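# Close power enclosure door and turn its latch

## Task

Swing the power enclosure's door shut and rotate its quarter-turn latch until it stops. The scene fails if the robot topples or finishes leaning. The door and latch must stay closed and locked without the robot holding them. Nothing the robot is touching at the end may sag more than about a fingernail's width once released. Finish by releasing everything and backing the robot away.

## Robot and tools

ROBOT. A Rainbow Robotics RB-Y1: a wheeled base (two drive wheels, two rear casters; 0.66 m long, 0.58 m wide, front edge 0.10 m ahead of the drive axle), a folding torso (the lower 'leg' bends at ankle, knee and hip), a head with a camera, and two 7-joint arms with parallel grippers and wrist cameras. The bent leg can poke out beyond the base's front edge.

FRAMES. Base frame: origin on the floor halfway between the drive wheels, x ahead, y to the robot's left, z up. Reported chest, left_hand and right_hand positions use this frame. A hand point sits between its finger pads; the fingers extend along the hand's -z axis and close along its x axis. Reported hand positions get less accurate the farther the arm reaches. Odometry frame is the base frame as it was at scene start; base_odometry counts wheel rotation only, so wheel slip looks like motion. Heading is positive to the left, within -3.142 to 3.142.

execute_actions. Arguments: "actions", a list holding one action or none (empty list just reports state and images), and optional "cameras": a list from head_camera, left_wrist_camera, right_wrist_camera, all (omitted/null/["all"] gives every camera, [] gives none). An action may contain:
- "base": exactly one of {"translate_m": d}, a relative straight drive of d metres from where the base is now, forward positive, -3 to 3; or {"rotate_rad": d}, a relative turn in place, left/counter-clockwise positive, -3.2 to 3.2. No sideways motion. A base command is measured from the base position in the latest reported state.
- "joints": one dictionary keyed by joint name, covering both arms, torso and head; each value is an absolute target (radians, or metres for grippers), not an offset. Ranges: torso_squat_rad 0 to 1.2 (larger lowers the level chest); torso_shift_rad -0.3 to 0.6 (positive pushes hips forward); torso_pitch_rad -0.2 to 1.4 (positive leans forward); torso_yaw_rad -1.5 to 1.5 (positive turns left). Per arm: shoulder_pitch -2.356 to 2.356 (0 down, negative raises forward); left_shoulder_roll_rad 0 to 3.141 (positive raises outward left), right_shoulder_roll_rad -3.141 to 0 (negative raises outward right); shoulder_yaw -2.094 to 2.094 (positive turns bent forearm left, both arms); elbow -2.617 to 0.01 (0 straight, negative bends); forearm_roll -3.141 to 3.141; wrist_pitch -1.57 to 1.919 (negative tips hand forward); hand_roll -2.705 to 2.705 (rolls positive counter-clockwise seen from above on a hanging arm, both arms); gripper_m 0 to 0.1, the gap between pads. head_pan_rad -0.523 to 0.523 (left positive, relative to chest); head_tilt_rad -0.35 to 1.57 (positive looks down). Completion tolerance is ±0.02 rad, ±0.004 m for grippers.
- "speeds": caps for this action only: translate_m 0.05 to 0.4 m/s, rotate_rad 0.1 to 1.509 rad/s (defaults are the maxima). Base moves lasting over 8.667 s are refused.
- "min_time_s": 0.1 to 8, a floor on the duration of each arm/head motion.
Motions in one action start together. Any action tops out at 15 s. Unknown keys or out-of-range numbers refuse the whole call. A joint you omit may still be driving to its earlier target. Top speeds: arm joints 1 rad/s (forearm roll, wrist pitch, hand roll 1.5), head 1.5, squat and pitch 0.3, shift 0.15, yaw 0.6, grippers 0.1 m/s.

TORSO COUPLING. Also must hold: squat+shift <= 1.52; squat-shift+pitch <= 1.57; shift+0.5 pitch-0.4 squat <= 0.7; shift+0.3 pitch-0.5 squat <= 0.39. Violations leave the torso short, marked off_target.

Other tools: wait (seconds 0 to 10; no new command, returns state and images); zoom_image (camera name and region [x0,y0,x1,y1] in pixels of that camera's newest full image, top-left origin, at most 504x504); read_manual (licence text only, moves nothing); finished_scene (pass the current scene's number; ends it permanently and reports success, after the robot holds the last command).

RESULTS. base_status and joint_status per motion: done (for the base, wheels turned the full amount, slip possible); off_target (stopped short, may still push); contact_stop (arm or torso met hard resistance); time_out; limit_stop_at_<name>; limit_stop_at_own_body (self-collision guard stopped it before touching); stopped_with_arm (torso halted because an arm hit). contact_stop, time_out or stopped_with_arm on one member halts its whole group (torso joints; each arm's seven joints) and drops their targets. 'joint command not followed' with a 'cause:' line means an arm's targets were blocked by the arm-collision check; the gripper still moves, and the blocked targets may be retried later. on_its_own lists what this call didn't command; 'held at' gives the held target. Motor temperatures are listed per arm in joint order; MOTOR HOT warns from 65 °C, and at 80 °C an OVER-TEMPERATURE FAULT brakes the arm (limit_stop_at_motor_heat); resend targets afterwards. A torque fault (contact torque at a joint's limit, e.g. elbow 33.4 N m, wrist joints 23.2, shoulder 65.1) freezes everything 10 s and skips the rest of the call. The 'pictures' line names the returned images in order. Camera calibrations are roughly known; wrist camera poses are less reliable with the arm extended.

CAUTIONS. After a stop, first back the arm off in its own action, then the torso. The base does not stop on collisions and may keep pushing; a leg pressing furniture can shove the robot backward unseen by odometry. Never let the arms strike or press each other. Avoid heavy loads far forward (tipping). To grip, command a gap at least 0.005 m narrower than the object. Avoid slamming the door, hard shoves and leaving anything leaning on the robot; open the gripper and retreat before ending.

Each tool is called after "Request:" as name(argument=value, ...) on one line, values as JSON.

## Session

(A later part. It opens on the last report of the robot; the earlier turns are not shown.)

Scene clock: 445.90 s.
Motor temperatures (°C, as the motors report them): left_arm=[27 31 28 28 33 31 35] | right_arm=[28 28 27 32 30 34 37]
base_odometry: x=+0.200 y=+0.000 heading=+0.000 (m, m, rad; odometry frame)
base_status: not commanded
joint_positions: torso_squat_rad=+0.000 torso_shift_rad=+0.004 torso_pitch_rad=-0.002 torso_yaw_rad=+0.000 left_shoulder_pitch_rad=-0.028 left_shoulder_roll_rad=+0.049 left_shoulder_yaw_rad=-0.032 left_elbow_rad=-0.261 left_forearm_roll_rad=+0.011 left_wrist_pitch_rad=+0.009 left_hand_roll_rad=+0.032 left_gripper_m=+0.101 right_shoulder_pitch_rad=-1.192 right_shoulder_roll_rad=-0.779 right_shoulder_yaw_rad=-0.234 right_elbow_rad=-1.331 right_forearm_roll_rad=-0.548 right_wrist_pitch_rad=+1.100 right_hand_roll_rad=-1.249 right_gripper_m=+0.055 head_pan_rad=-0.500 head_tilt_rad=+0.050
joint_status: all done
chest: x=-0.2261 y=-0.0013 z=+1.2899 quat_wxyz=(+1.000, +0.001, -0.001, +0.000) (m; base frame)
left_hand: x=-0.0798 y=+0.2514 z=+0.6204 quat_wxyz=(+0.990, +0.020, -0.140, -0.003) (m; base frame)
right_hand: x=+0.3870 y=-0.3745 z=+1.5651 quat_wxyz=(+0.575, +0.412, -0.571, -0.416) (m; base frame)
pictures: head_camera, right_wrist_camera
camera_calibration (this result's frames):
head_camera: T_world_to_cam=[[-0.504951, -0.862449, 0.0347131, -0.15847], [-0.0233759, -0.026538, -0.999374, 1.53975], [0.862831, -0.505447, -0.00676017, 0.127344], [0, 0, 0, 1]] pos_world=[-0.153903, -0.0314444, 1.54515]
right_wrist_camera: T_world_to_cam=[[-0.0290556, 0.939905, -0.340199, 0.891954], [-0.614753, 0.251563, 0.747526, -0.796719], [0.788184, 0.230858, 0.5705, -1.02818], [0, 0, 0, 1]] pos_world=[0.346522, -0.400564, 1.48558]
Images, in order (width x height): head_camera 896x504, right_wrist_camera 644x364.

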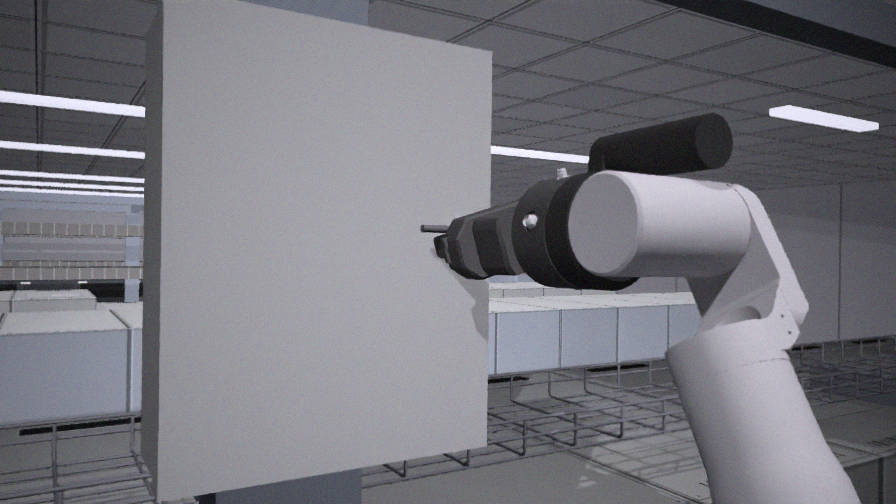

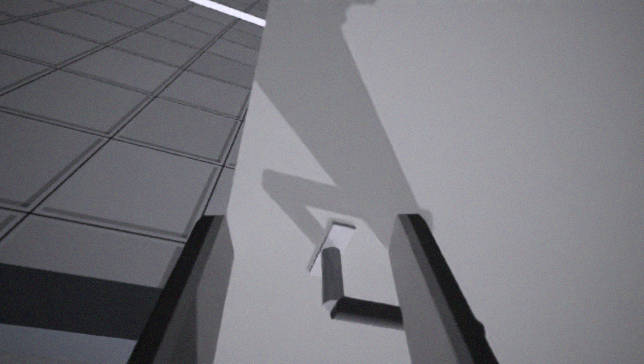

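Request:
execute_actions(actions=[], cameras=["head_camera", "right_wrist_camera"])

Request:
zoom_image(camera="head_camera", region=[400, 170, 520, 290])

Scene clock: 474.50 s.
Motor temperatures (°C, as the motors report them): left_arm=[27 31 28 28 33 31 35] | right_arm=[33 28 27 33 30 50 37]
base_odometry: x=+0.200 y=+0.000 heading=+0.000 (m, m, rad; odometry frame)
base_status: not commanded
joint_positions: torso_squat_rad=+0.000 torso_shift_rad=+0.004 torso_pitch_rad=-0.002 torso_yaw_rad=+0.000 left_shoulder_pitch_rad=-0.028 left_shoulder_roll_rad=+0.049 left_shoulder_yaw_rad=-0.032 left_elbow_rad=-0.261 left_forearm_roll_rad=+0.011 left_wrist_pitch_rad=+0.009 left_hand_roll_rad=+0.032 left_gripper_m=+0.101 right_shoulder_pitch_rad=-1.192 right_shoulder_roll_rad=-0.779 right_shoulder_yaw_rad=-0.234 right_elbow_rad=-1.331 right_forearm_roll_rad=-0.548 right_wrist_pitch_rad=+1.100 right_hand_roll_rad=-1.249 right_gripper_m=+0.055 head_pan_rad=-0.500 head_tilt_rad=+0.050
joint_status: all done
chest: x=-0.2261 y=-0.0013 z=+1.2899 quat_wxyz=(+1.000, +0.001, -0.001, +0.000) (m; base frame)
left_hand: x=-0.0798 y=+0.2514 z=+0.6204 quat_wxyz=(+0.990, +0.020, -0.140, -0.003) (m; base frame)
right_hand: x=+0.3870 y=-0.3745 z=+1.5651 quat_wxyz=(+0.575, +0.412, -0.571, -0.416) (m; base frame)
pictures: head_camera, right_wrist_camera
camera_calibration (this result's frames):
head_camera: T_world_to_cam=[[-0.504952, -0.862449, 0.0347126, -0.15847], [-0.0233753, -0.0265378, -0.999374, 1.53975], [0.862831, -0.505448, -0.00675972, 0.127344], [0, 0, 0, 1]] pos_world=[-0.153904, -0.0314447, 1.54515]
right_wrist_camera: T_world_to_cam=[[-0.0290568, 0.939905, -0.340196, 0.891952], [-0.614753, 0.251561, 0.747527, -0.796722], [0.788184, 0.230858, 0.5705, -1.02818], [0, 0, 0, 1]] pos_world=[0.346522, -0.400564, 1.48558]
Images, in order (width x height): head_camera 896x504, right_wrist_camera 644x364.

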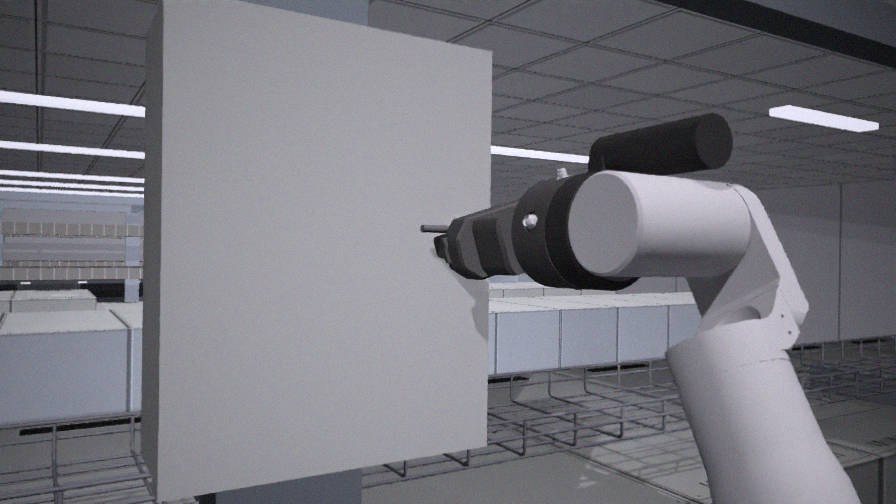

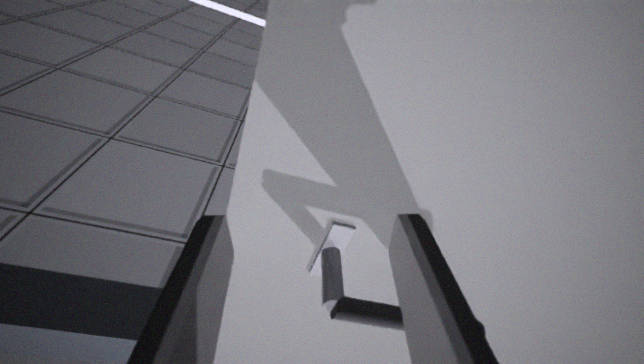

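Region (400, 170, 520, 290) of head_camera's 896x504 image, scaled by 4.200, with more detail than that image has.

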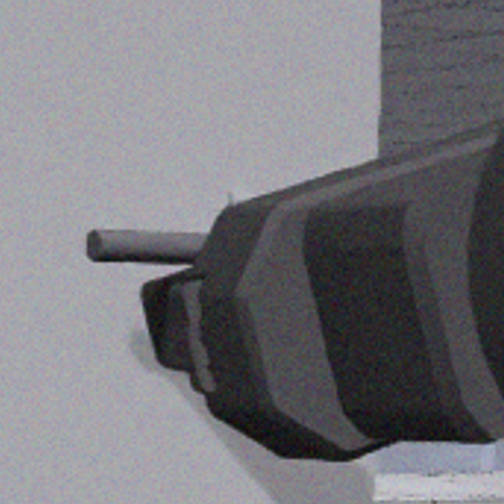

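The wrist motor is heating under that load, so I'll unload right away.

Request:
execute_actions(actions=[{"joints": {"right_hand_roll_rad": 0.0}}], cameras=["head_camera", "right_wrist_camera"])

Scene clock: 479.30 s.
Motor temperatures (°C, as the motors report them): left_arm=[27 31 28 28 33 31 35] | right_arm=[33 28 27 33 30 51 37]
base_odometry: x=+0.200 y=+0.000 heading=+0.001 (m, m, rad; odometry frame)
base_status: not commanded
joint_positions: torso_squat_rad=+0.000 torso_shift_rad=+0.004 torso_pitch_rad=-0.002 torso_yaw_rad=+0.000 left_shoulder_pitch_rad=-0.028 left_shoulder_roll_rad=+0.049 left_shoulder_yaw_rad=-0.032 left_elbow_rad=-0.261 left_forearm_roll_rad=+0.011 left_wrist_pitch_rad=+0.009 left_hand_roll_rad=+0.032 left_gripper_m=+0.101 right_shoulder_pitch_rad=-1.199 right_shoulder_roll_rad=-0.781 right_shoulder_yaw_rad=-0.235 right_elbow_rad=-1.333 right_forearm_roll_rad=-0.548 right_wrist_pitch_rad=+1.097 right_hand_roll_rad=+0.000 right_gripper_m=+0.054 head_pan_rad=-0.500 head_tilt_rad=+0.050
joint_status: all done
chest: x=-0.2256 y=-0.0009 z=+1.2899 quat_wxyz=(+1.000, +0.001, -0.001, +0.000) (m; base frame)
left_hand: x=-0.0798 y=+0.2514 z=+0.6201 quat_wxyz=(+0.990, +0.019, -0.140, -0.002) (m; base frame)
right_hand: x=+0.3861 y=-0.3728 z=+1.5709 quat_wxyz=(+0.706, +0.001, -0.709, +0.000) (m; base frame)
pictures: head_camera, right_wrist_camera
camera_calibration (this result's frames):
head_camera: T_world_to_cam=[[-0.504506, -0.862674, 0.035585, -0.158946], [-0.0238022, -0.0273026, -0.999344, 1.53964], [0.86308, -0.505022, -0.00675923, 0.127187], [0, 0, 0, 1]] pos_world=[-0.153315, -0.03085, 1.54514]
right_wrist_camera: T_world_to_cam=[[-0.0230888, -0.0275477, -0.999354, 1.56481], [-0.621331, 0.783515, -0.00724293, 0.584462], [0.783208, 0.620762, -0.0352067, 0.0676213], [0, 0, 0, 1]] pos_world=[0.346312, -0.456804, 1.57042]
Images, in order (width x height): head_camera 896x504, right_wrist_camera 644x364.

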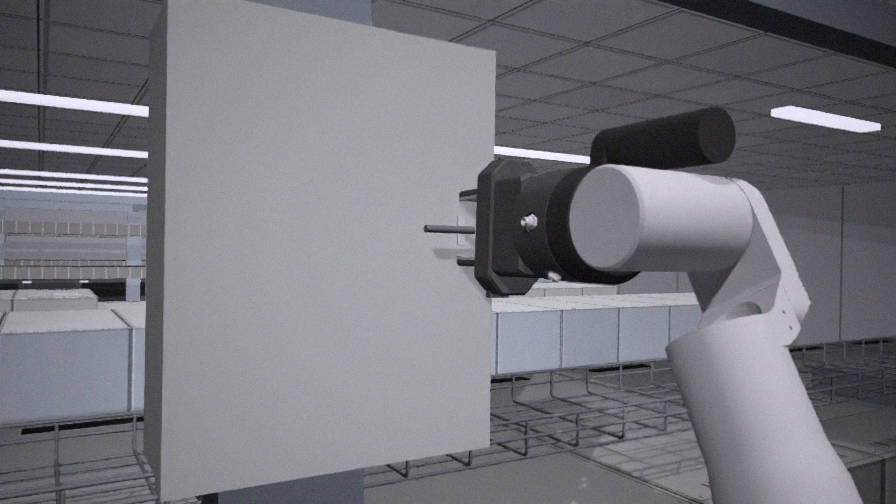

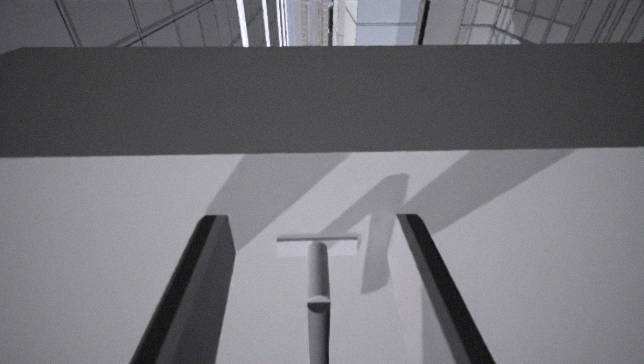

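Request:
execute_actions(actions=[{"joints": {"torso_shift_rad": -0.008, "right_shoulder_pitch_rad": -1.2166, "right_shoulder_roll_rad": -0.7021, "right_shoulder_yaw_rad": -0.2684, "right_elbow_rad": -1.3753, "right_forearm_roll_rad": -0.4608, "right_wrist_pitch_rad": 1.1431, "right_hand_roll_rad": 0.0, "right_gripper_m": 0.034}, "min_time_s": 0.7}], cameras=["head_camera", "right_wrist_camera"])

Scene clock: 521.43 s.
Motor temperatures (°C, as the motors report them): left_arm=[27 31 28 28 33 31 35] | right_arm=[30 28 27 32 30 38 37]
base_odometry: x=+0.200 y=+0.000 heading=+0.001 (m, m, rad; odometry frame)
base_status: not commanded
joint_positions: torso_squat_rad=+0.000 torso_shift_rad=-0.008 torso_pitch_rad=-0.001 torso_yaw_rad=+0.000 left_shoulder_pitch_rad=-0.028 left_shoulder_roll_rad=+0.049 left_shoulder_yaw_rad=-0.032 left_elbow_rad=-0.261 left_forearm_roll_rad=+0.011 left_wrist_pitch_rad=+0.009 left_hand_roll_rad=+0.032 left_gripper_m=+0.101 right_shoulder_pitch_rad=-1.216 right_shoulder_roll_rad=-0.702 right_shoulder_yaw_rad=-0.268 right_elbow_rad=-1.375 right_forearm_roll_rad=-0.461 right_wrist_pitch_rad=+1.143 right_hand_roll_rad=+0.000 right_gripper_m=+0.034 head_pan_rad=-0.500 head_tilt_rad=+0.050
joint_status: all done
chest: x=-0.2339 y=-0.0009 z=+1.2899 quat_wxyz=(+1.000, +0.001, +0.000, +0.000) (m; base frame)
left_hand: x=-0.0890 y=+0.2514 z=+0.6199 quat_wxyz=(+0.990, +0.019, -0.139, -0.002) (m; base frame)
right_hand: x=+0.3788 y=-0.3525 z=+1.5695 quat_wxyz=(+0.707, +0.000, -0.707, +0.000) (m; base frame)
pictures: head_camera, right_wrist_camera
camera_calibration (this result's frames):
head_camera: T_world_to_cam=[[-0.504285, -0.862779, 0.0361674, -0.163826], [-0.0249803, -0.0272902, -0.999315, 1.53911], [0.863176, -0.504843, -0.00779044, 0.135666], [0, 0, 0, 1]] pos_world=[-0.161271, -0.0308526, 1.54504]
right_wrist_camera: T_world_to_cam=[[-0.0267257, -0.0277139, -0.999259, 1.56495], [-0.620934, 0.783846, -0.00513238, 0.56062], [0.783407, 0.620336, -0.0381573, 0.0650905], [0, 0, 0, 1]] pos_world=[0.33894, -0.436447, 1.56915]
Images, in order (width x height): head_camera 896x504, right_wrist_camera 644x364.

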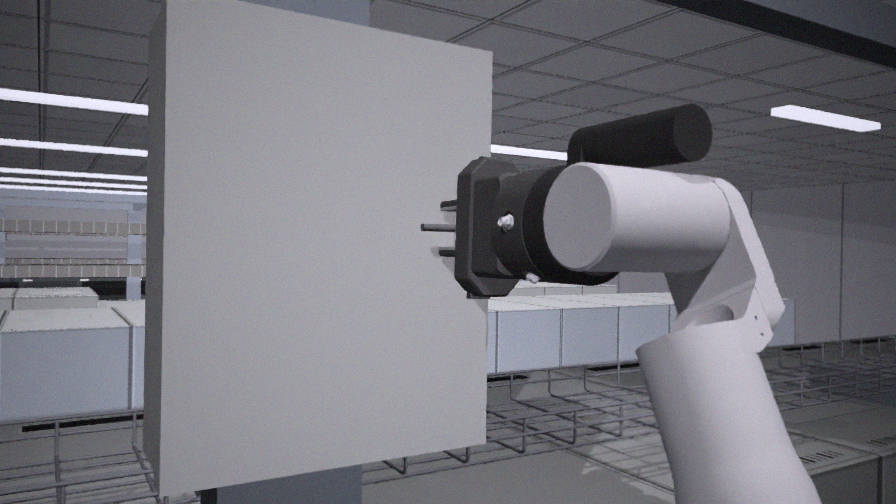

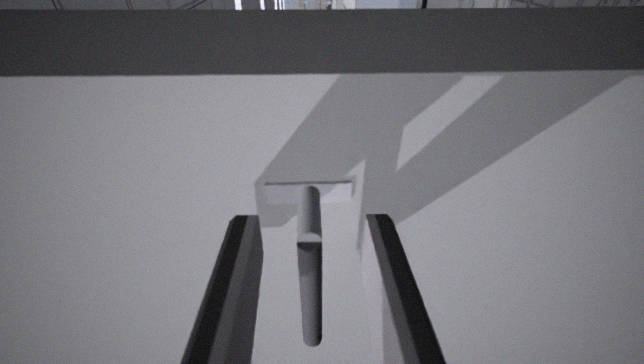

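Request:
execute_actions(actions=[{"joints": {"right_gripper_m": 0.0}}], cameras=["right_wrist_camera"])

Scene clock: 525.77 s.
Motor temperatures (°C, as the motors report them): left_arm=[27 31 28 28 33 31 35] | right_arm=[30 28 27 32 30 37 37]
base_odometry: x=+0.200 y=+0.000 heading=+0.001 (m, m, rad; odometry frame)
base_status: not commanded
joint_positions: torso_squat_rad=+0.000 torso_shift_rad=-0.008 torso_pitch_rad=-0.001 torso_yaw_rad=+0.000 left_shoulder_pitch_rad=-0.028 left_shoulder_roll_rad=+0.049 left_shoulder_yaw_rad=-0.032 left_elbow_rad=-0.261 left_forearm_roll_rad=+0.011 left_wrist_pitch_rad=+0.009 left_hand_roll_rad=+0.032 left_gripper_m=+0.101 right_shoulder_pitch_rad=-1.217 right_shoulder_roll_rad=-0.702 right_shoulder_yaw_rad=-0.268 right_elbow_rad=-1.375 right_forearm_roll_rad=-0.461 right_wrist_pitch_rad=+1.143 right_hand_roll_rad=+0.000 right_gripper_m=+0.005 head_pan_rad=-0.500 head_tilt_rad=+0.050
joint_status: right_gripper_m off_target (ended at +0.005, target +0.000)
chest: x=-0.2339 y=-0.0009 z=+1.2899 quat_wxyz=(+1.000, +0.001, +0.000, +0.000) (m; base frame)
left_hand: x=-0.0890 y=+0.2514 z=+0.6199 quat_wxyz=(+0.990, +0.019, -0.139, -0.002) (m; base frame)
right_hand: x=+0.3786 y=-0.3524 z=+1.5699 quat_wxyz=(+0.707, +0.000, -0.708, +0.000) (m; base frame)
pictures: right_wrist_camera
camera_calibration (this result's frames):
right_wrist_camera: T_world_to_cam=[[-0.0257733, -0.027862, -0.999279, 1.56503], [-0.620986, 0.7838, -0.0058376, 0.561576], [0.783398, 0.620388, -0.037503, 0.0641855], [0, 0, 0, 1]] pos_world=[0.338784, -0.436379, 1.56958]
Images, in order (width x height): right_wrist_camera 644x364.

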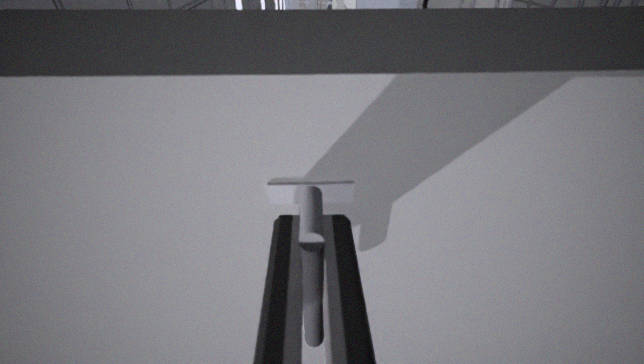

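Request:
execute_actions(actions=[{"joints": {"torso_shift_rad": -0.005, "right_shoulder_pitch_rad": -1.2009, "right_shoulder_roll_rad": -0.6984, "right_shoulder_yaw_rad": -0.2734, "right_elbow_rad": -1.3874, "right_forearm_roll_rad": -0.4611, "right_wrist_pitch_rad": 1.1404, "right_hand_roll_rad": 0.3}, "min_time_s": 1.0}], cameras=["head_camera", "right_wrist_camera"])

Scene clock: 534.40 s.
Motor temperatures (°C, as the motors report them): left_arm=[27 31 28 28 33 31 35] | right_arm=[30 28 27 32 30 36 37]
base_odometry: x=+0.200 y=+0.000 heading=+0.001 (m, m, rad; odometry frame)
base_status: not commanded
joint_positions: torso_squat_rad=+0.000 torso_shift_rad=-0.005 torso_pitch_rad=-0.001 torso_yaw_rad=+0.000 left_shoulder_pitch_rad=-0.028 left_shoulder_roll_rad=+0.049 left_shoulder_yaw_rad=-0.032 left_elbow_rad=-0.261 left_forearm_roll_rad=+0.011 left_wrist_pitch_rad=+0.009 left_hand_roll_rad=+0.032 left_gripper_m=+0.101 right_shoulder_pitch_rad=-1.203 right_shoulder_roll_rad=-0.699 right_shoulder_yaw_rad=-0.274 right_elbow_rad=-1.389 right_forearm_roll_rad=-0.461 right_wrist_pitch_rad=+1.140 right_hand_roll_rad=+0.300 right_gripper_m=+0.008 head_pan_rad=-0.500 head_tilt_rad=+0.050
joint_status: all done
chest: x=-0.2321 y=-0.0008 z=+1.2899 quat_wxyz=(+1.000, +0.001, -0.001, +0.000) (m; base frame)
left_hand: x=-0.0868 y=+0.2514 z=+0.6200 quat_wxyz=(+0.990, +0.019, -0.139, -0.002) (m; base frame)
right_hand: x=+0.3794 y=-0.3532 z=+1.5678 quat_wxyz=(+0.697, -0.105, -0.701, +0.105) (m; base frame)
pictures: head_camera, right_wrist_camera
camera_calibration (this result's frames):
head_camera: T_world_to_cam=[[-0.504313, -0.86277, 0.0360013, -0.162702], [-0.0244371, -0.0274153, -0.999325, 1.53931], [0.863175, -0.504853, -0.00725776, 0.133525], [0, 0, 0, 1]] pos_world=[-0.159692, -0.0307634, 1.5451]
right_wrist_camera: T_world_to_cam=[[-0.0215028, -0.320778, -0.94691, 1.37573], [-0.619417, 0.747723, -0.239235, 0.915285], [0.784768, 0.581388, -0.214773, 0.327613], [0, 0, 0, 1]] pos_world=[0.339425, -0.433547, 1.59202]
Images, in order (width x height): head_camera 896x504, right_wrist_camera 644x364.

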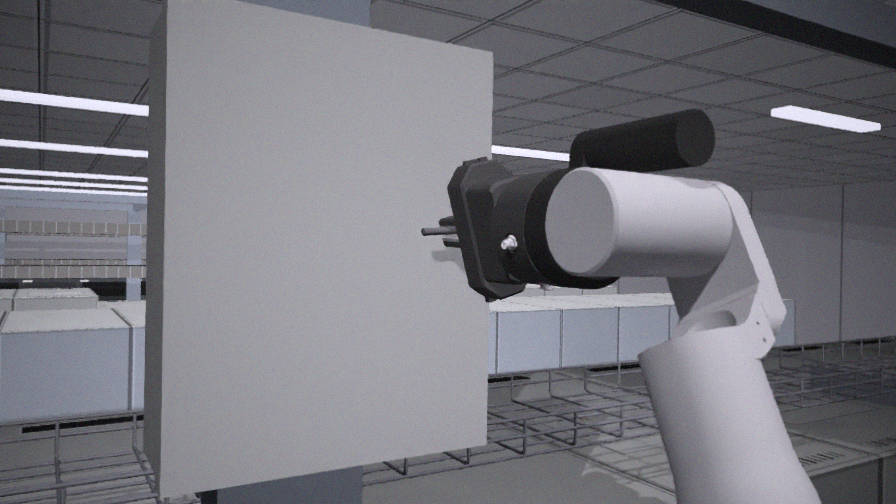

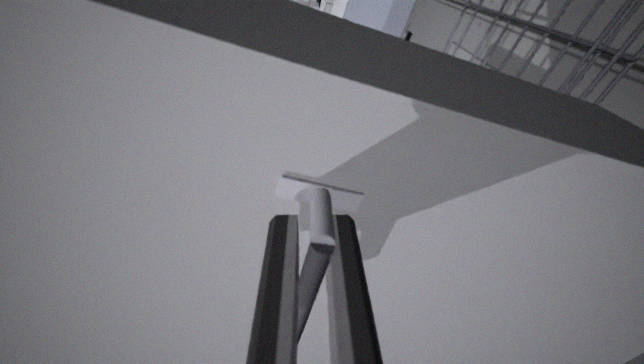

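Request:
execute_actions(actions=[{"joints": {"right_shoulder_pitch_rad": -1.1658, "right_shoulder_roll_rad": -0.7122, "right_shoulder_yaw_rad": -0.2744, "right_elbow_rad": -1.3986, "right_forearm_roll_rad": -0.4846, "right_wrist_pitch_rad": 1.1232, "right_hand_roll_rad": 1.05}, "min_time_s": 1.3}], cameras=["head_camera", "right_wrist_camera"])

Scene clock: 547.90 s.
Motor temperatures (°C, as the motors report them): left_arm=[27 31 28 28 33 31 35] | right_arm=[29 28 27 32 30 35 37]
base_odometry: x=+0.200 y=+0.000 heading=+0.001 (m, m, rad; odometry frame)
base_status: not commanded
joint_positions: torso_squat_rad=+0.000 torso_shift_rad=-0.005 torso_pitch_rad=-0.001 torso_yaw_rad=+0.001 left_shoulder_pitch_rad=-0.028 left_shoulder_roll_rad=+0.049 left_shoulder_yaw_rad=-0.032 left_elbow_rad=-0.261 left_forearm_roll_rad=+0.011 left_wrist_pitch_rad=+0.009 left_hand_roll_rad=+0.032 left_gripper_m=+0.101 right_shoulder_pitch_rad=-1.168 right_shoulder_roll_rad=-0.711 right_shoulder_yaw_rad=-0.275 right_elbow_rad=-1.400 right_forearm_roll_rad=-0.485 right_wrist_pitch_rad=+1.123 right_hand_roll_rad=+1.050 right_gripper_m=+0.008 head_pan_rad=-0.500 head_tilt_rad=+0.050
joint_status: all done
chest: x=-0.2322 y=-0.0006 z=+1.2899 quat_wxyz=(+1.000, +0.000, -0.001, +0.000) (m; base frame)
left_hand: x=-0.0869 y=+0.2514 z=+0.6199 quat_wxyz=(+0.990, +0.019, -0.139, -0.002) (m; base frame)
right_hand: x=+0.3797 y=-0.3589 z=+1.5586 quat_wxyz=(+0.611, -0.354, -0.614, +0.353) (m; base frame)
pictures: head_camera, right_wrist_camera
camera_calibration (this result's frames):
head_camera: T_world_to_cam=[[-0.504143, -0.862855, 0.0363403, -0.162862], [-0.0243894, -0.0278374, -0.999315, 1.53931], [0.863276, -0.504684, -0.0070105, 0.133395], [0, 0, 0, 1]] pos_world=[-0.159719, -0.030354, 1.54511]
right_wrist_camera: T_world_to_cam=[[-0.0235638, -0.879507, -0.475302, 0.430337], [-0.618343, 0.386405, -0.684356, 1.48117], [0.785555, 0.277774, -0.552943, 0.746523], [0, 0, 0, 1]] pos_world=[0.339578, -0.401213, 1.63097]
Images, in order (width x height): head_camera 896x504, right_wrist_camera 644x364.

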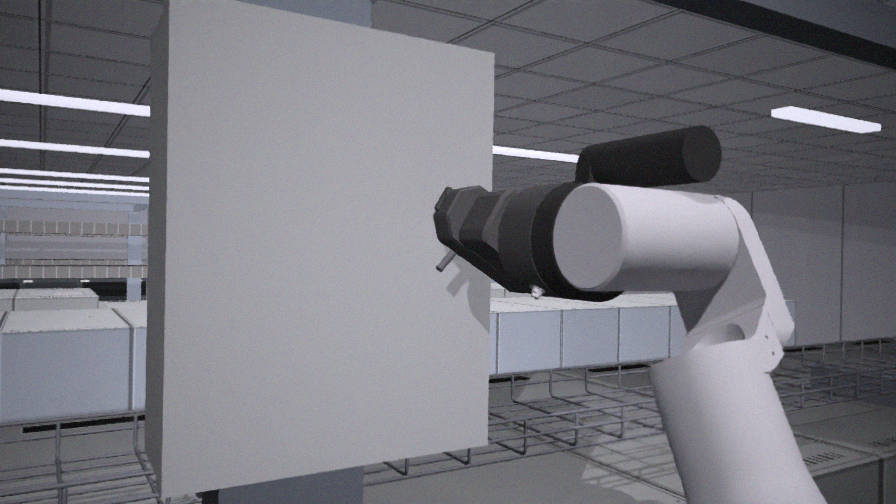

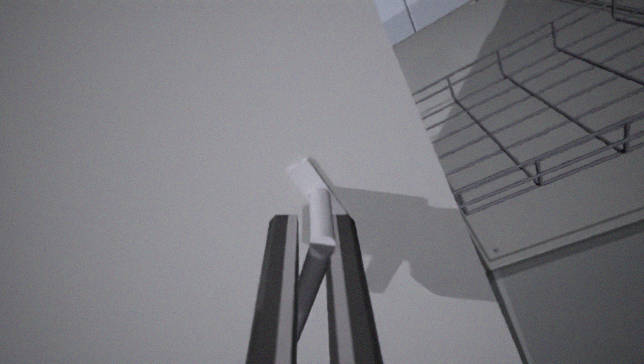

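The latch is turning. Continuing to the stop.

Request:
execute_actions(actions=[{"joints": {"right_shoulder_pitch_rad": -1.1513, "right_shoulder_roll_rad": -0.7518, "right_shoulder_yaw_rad": -0.2585, "right_elbow_rad": -1.3790, "right_forearm_roll_rad": -0.5300, "right_wrist_pitch_rad": 1.0984, "right_hand_roll_rad": 1.8}, "min_time_s": 1.3}], cameras=["head_camera", "right_wrist_camera"])

Scene clock: 552.53 s.
Motor temperatures (°C, as the motors report them): left_arm=[27 31 28 28 33 31 35] | right_arm=[29 28 27 32 30 35 37]
base_odometry: x=+0.200 y=+0.000 heading=+0.001 (m, m, rad; odometry frame)
base_status: not commanded
joint_positions: torso_squat_rad=+0.000 torso_shift_rad=-0.005 torso_pitch_rad=-0.001 torso_yaw_rad=+0.001 left_shoulder_pitch_rad=-0.028 left_shoulder_roll_rad=+0.049 left_shoulder_yaw_rad=-0.032 left_elbow_rad=-0.261 left_forearm_roll_rad=+0.011 left_wrist_pitch_rad=+0.009 left_hand_roll_rad=+0.032 left_gripper_m=+0.101 right_shoulder_pitch_rad=-1.153 right_shoulder_roll_rad=-0.750 right_shoulder_yaw_rad=-0.258 right_elbow_rad=-1.380 right_forearm_roll_rad=-0.531 right_wrist_pitch_rad=+1.099 right_hand_roll_rad=+1.800 right_gripper_m=+0.009 head_pan_rad=-0.500 head_tilt_rad=+0.050
joint_status: all done
chest: x=-0.2322 y=-0.0005 z=+1.2899 quat_wxyz=(+1.000, +0.000, -0.001, +0.000) (m; base frame)
left_hand: x=-0.0869 y=+0.2515 z=+0.6199 quat_wxyz=(+0.990, +0.019, -0.139, -0.002) (m; base frame)
right_hand: x=+0.3803 y=-0.3688 z=+1.5554 quat_wxyz=(+0.439, -0.553, -0.441, +0.554) (m; base frame)
pictures: head_camera, right_wrist_camera
camera_calibration (this result's frames):
head_camera: T_world_to_cam=[[-0.504133, -0.86286, 0.0363504, -0.162842], [-0.0243364, -0.0278802, -0.999315, 1.53933], [0.863283, -0.504673, -0.00694352, 0.133388], [0, 0, 0, 1]] pos_world=[-0.159784, -0.0302755, 1.54512]
right_wrist_camera: T_world_to_cam=[[-0.023993, -0.967351, 0.252301, -0.743763], [-0.619605, -0.183667, -0.763122, 1.39591], [0.784547, -0.174637, -0.594969, 0.645922], [0, 0, 0, 1]] pos_world=[0.340311, -0.350295, 1.63721]
Images, in order (width x height): head_camera 896x504, right_wrist_camera 644x364.

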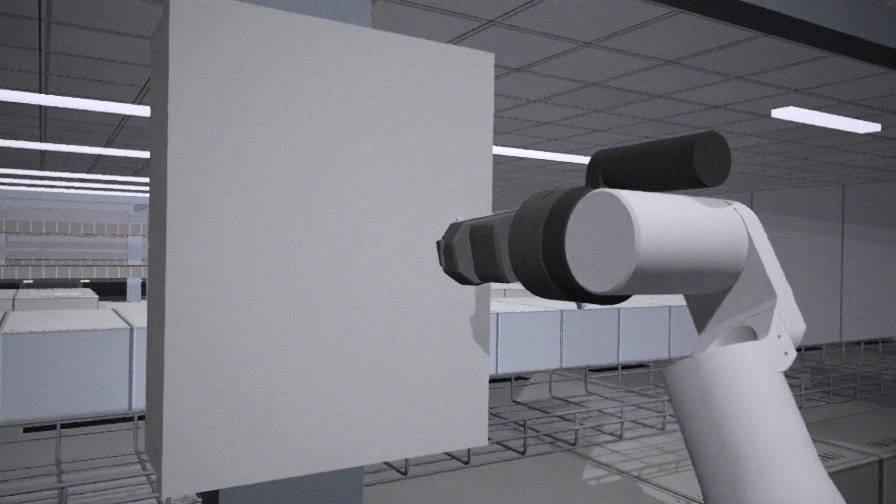

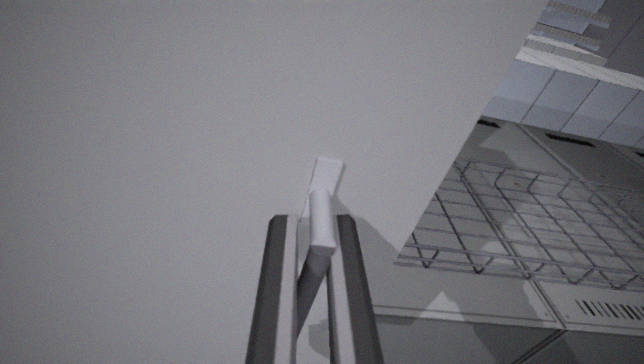

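Request:
execute_actions(actions=[{"joints": {"right_hand_roll_rad": 1.9}, "min_time_s": 0.4}], cameras=["right_wrist_camera"])

Scene clock: 557.57 s.
Motor temperatures (°C, as the motors report them): left_arm=[27 31 28 28 33 31 35] | right_arm=[29 28 27 32 30 35 37]
base_odometry: x=+0.200 y=+0.000 heading=+0.001 (m, m, rad; odometry frame)
base_status: not commanded
joint_positions: torso_squat_rad=+0.000 torso_shift_rad=-0.005 torso_pitch_rad=-0.001 torso_yaw_rad=+0.001 left_shoulder_pitch_rad=-0.028 left_shoulder_roll_rad=+0.049 left_shoulder_yaw_rad=-0.032 left_elbow_rad=-0.261 left_forearm_roll_rad=+0.011 left_wrist_pitch_rad=+0.009 left_hand_roll_rad=+0.032 left_gripper_m=+0.101 right_shoulder_pitch_rad=-1.153 right_shoulder_roll_rad=-0.750 right_shoulder_yaw_rad=-0.258 right_elbow_rad=-1.380 right_forearm_roll_rad=-0.531 right_wrist_pitch_rad=+1.099 right_hand_roll_rad=+1.900 right_gripper_m=+0.010 head_pan_rad=-0.500 head_tilt_rad=+0.050
joint_status: all done
chest: x=-0.2322 y=-0.0005 z=+1.2899 quat_wxyz=(+1.000, +0.000, -0.001, +0.000) (m; base frame)
left_hand: x=-0.0869 y=+0.2515 z=+0.6199 quat_wxyz=(+0.990, +0.019, -0.139, -0.002) (m; base frame)
right_hand: x=+0.3803 y=-0.3689 z=+1.5554 quat_wxyz=(+0.411, -0.574, -0.413, +0.575) (m; base frame)
pictures: right_wrist_camera
camera_calibration (this result's frames):
right_wrist_camera: T_world_to_cam=[[-0.0243074, -0.937337, 0.347575, -0.880841], [-0.619326, -0.258804, -0.741253, 1.33408], [0.784757, -0.23328, -0.574227, 0.591977], [0, 0, 0, 1]] pos_world=[0.34026, -0.342284, 1.63498]
Images, in order (width x height): right_wrist_camera 644x364.

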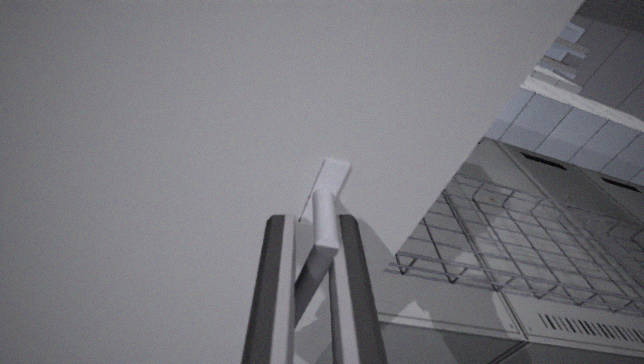

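Request:
execute_actions(actions=[{"joints": {"right_gripper_m": 0.05}}], cameras=["right_wrist_camera"])

Request:
execute_actions(actions=[{"base": {"translate_m": -0.15}}], cameras=["head_camera", "right_wrist_camera"])

Scene clock: 564.33 s.
Motor temperatures (°C, as the motors report them): left_arm=[27 31 28 28 33 31 35] | right_arm=[29 29 27 32 31 34 37]
base_odometry: x=+0.200 y=+0.000 heading=+0.001 (m, m, rad; odometry frame)
base_status: not commanded
joint_positions: torso_squat_rad=+0.000 torso_shift_rad=-0.005 torso_pitch_rad=-0.001 torso_yaw_rad=+0.001 left_shoulder_pitch_rad=-0.028 left_shoulder_roll_rad=+0.049 left_shoulder_yaw_rad=-0.032 left_elbow_rad=-0.261 left_forearm_roll_rad=+0.011 left_wrist_pitch_rad=+0.009 left_hand_roll_rad=+0.032 left_gripper_m=+0.101 right_shoulder_pitch_rad=-1.152 right_shoulder_roll_rad=-0.752 right_shoulder_yaw_rad=-0.258 right_elbow_rad=-1.379 right_forearm_roll_rad=-0.530 right_wrist_pitch_rad=+1.098 right_hand_roll_rad=+1.900 right_gripper_m=+0.050 head_pan_rad=-0.500 head_tilt_rad=+0.050
joint_status: all done
chest: x=-0.2318 y=-0.0009 z=+1.2899 quat_wxyz=(+1.000, +0.001, +0.000, +0.000) (m; base frame)
left_hand: x=-0.0869 y=+0.2514 z=+0.6200 quat_wxyz=(+0.990, +0.019, -0.139, -0.002) (m; base frame)
right_hand: x=+0.3808 y=-0.3708 z=+1.5543 quat_wxyz=(+0.412, -0.574, -0.412, +0.575) (m; base frame)
pictures: right_wrist_camera
camera_calibration (this result's frames):
right_wrist_camera: T_world_to_cam=[[-0.026446, -0.93715, 0.347923, -0.881969], [-0.62145, -0.257204, -0.740031, 1.33262], [0.783007, -0.235788, -0.57559, 0.592301], [0, 0, 0, 1]] pos_world=[0.341058, -0.344124, 1.63396]
Images, in order (width x height): right_wrist_camera 644x364.

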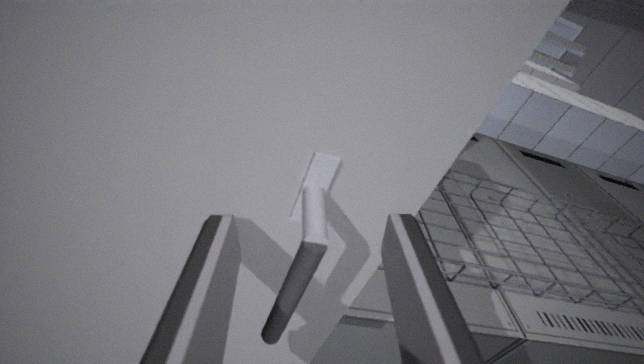

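Scene clock: 566.13 s.
Motor temperatures (°C, as the motors report them): left_arm=[27 31 28 28 33 31 35] | right_arm=[29 29 27 32 31 34 37]
base_odometry: x=+0.050 y=+0.000 heading=+0.002 (m, m, rad; odometry frame)
base_status: done
joint_positions: torso_squat_rad=+0.000 torso_shift_rad=-0.005 torso_pitch_rad=-0.001 torso_yaw_rad=+0.000 left_shoulder_pitch_rad=-0.027 left_shoulder_roll_rad=+0.049 left_shoulder_yaw_rad=-0.032 left_elbow_rad=-0.261 left_forearm_roll_rad=+0.011 left_wrist_pitch_rad=+0.009 left_hand_roll_rad=+0.032 left_gripper_m=+0.101 right_shoulder_pitch_rad=-1.151 right_shoulder_roll_rad=-0.752 right_shoulder_yaw_rad=-0.258 right_elbow_rad=-1.379 right_forearm_roll_rad=-0.530 right_wrist_pitch_rad=+1.098 right_hand_roll_rad=+1.900 right_gripper_m=+0.050 head_pan_rad=-0.500 head_tilt_rad=+0.050
joint_status: not commanded
chest: x=-0.2317 y=-0.0009 z=+1.2899 quat_wxyz=(+1.000, +0.001, +0.000, +0.000) (m; base frame)
left_hand: x=-0.0870 y=+0.2514 z=+0.6199 quat_wxyz=(+0.990, +0.019, -0.139, -0.002) (m; base frame)
right_hand: x=+0.3810 y=-0.3711 z=+1.5542 quat_wxyz=(+0.412, -0.574, -0.412, +0.575) (m; base frame)
pictures: head_camera, right_wrist_camera
camera_calibration (this result's frames):
head_camera: T_world_to_cam=[[-0.504226, -0.862811, 0.0362308, -0.1628], [-0.0251038, -0.0272921, -0.999312, 1.53915], [0.863207, -0.504789, -0.00789849, 0.133941], [0, 0, 0, 1]] pos_world=[-0.159068, -0.0308476, 1.54505]
right_wrist_camera: T_world_to_cam=[[-0.0266702, -0.937126, 0.347971, -0.882085], [-0.621801, -0.257006, -0.739805, 1.33238], [0.782721, -0.236099, -0.575851, 0.592455], [0, 0, 0, 1]] pos_world=[0.34122, -0.344318, 1.6338]
Images, in order (width x height): head_camera 896x504, right_wrist_camera 644x364.

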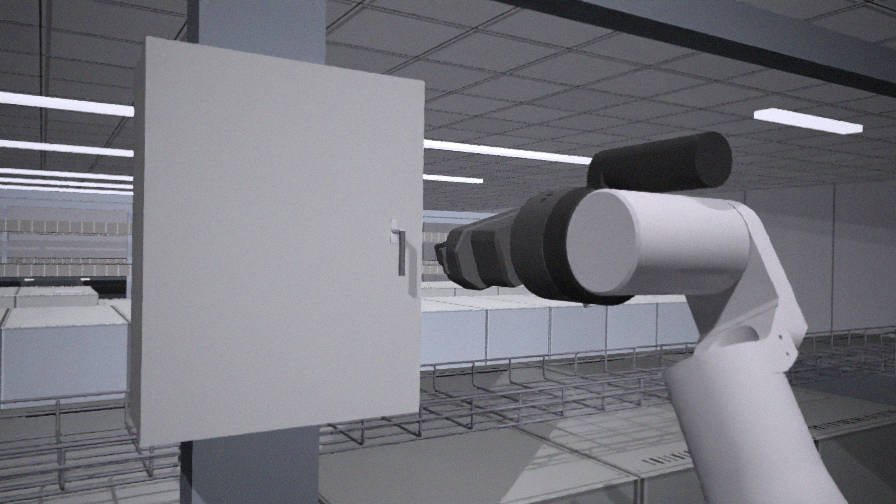

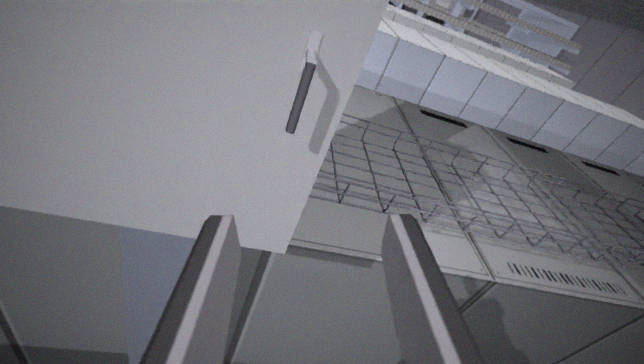

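Request:
zoom_image(camera="head_camera", region=[350, 200, 450, 310])

Region (350, 200, 450, 310) of head_camera's 896x504 image, scaled by 4.582, with more detail than that image has; it fills the left 458 columns of this view, and the rest is white.

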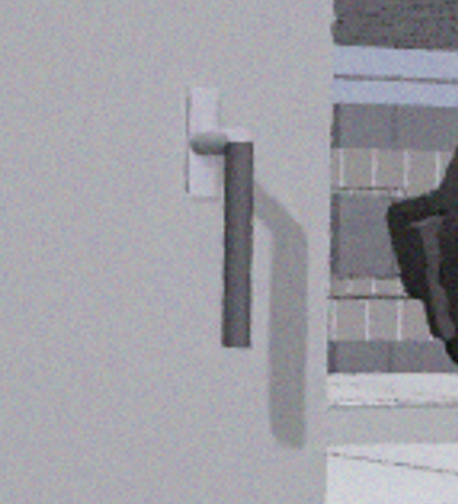

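The door is shut, the lever points straight down at its stop, and the hand is clear.

Request:
finished_scene(scene=1)

The scene is finished: the task was done.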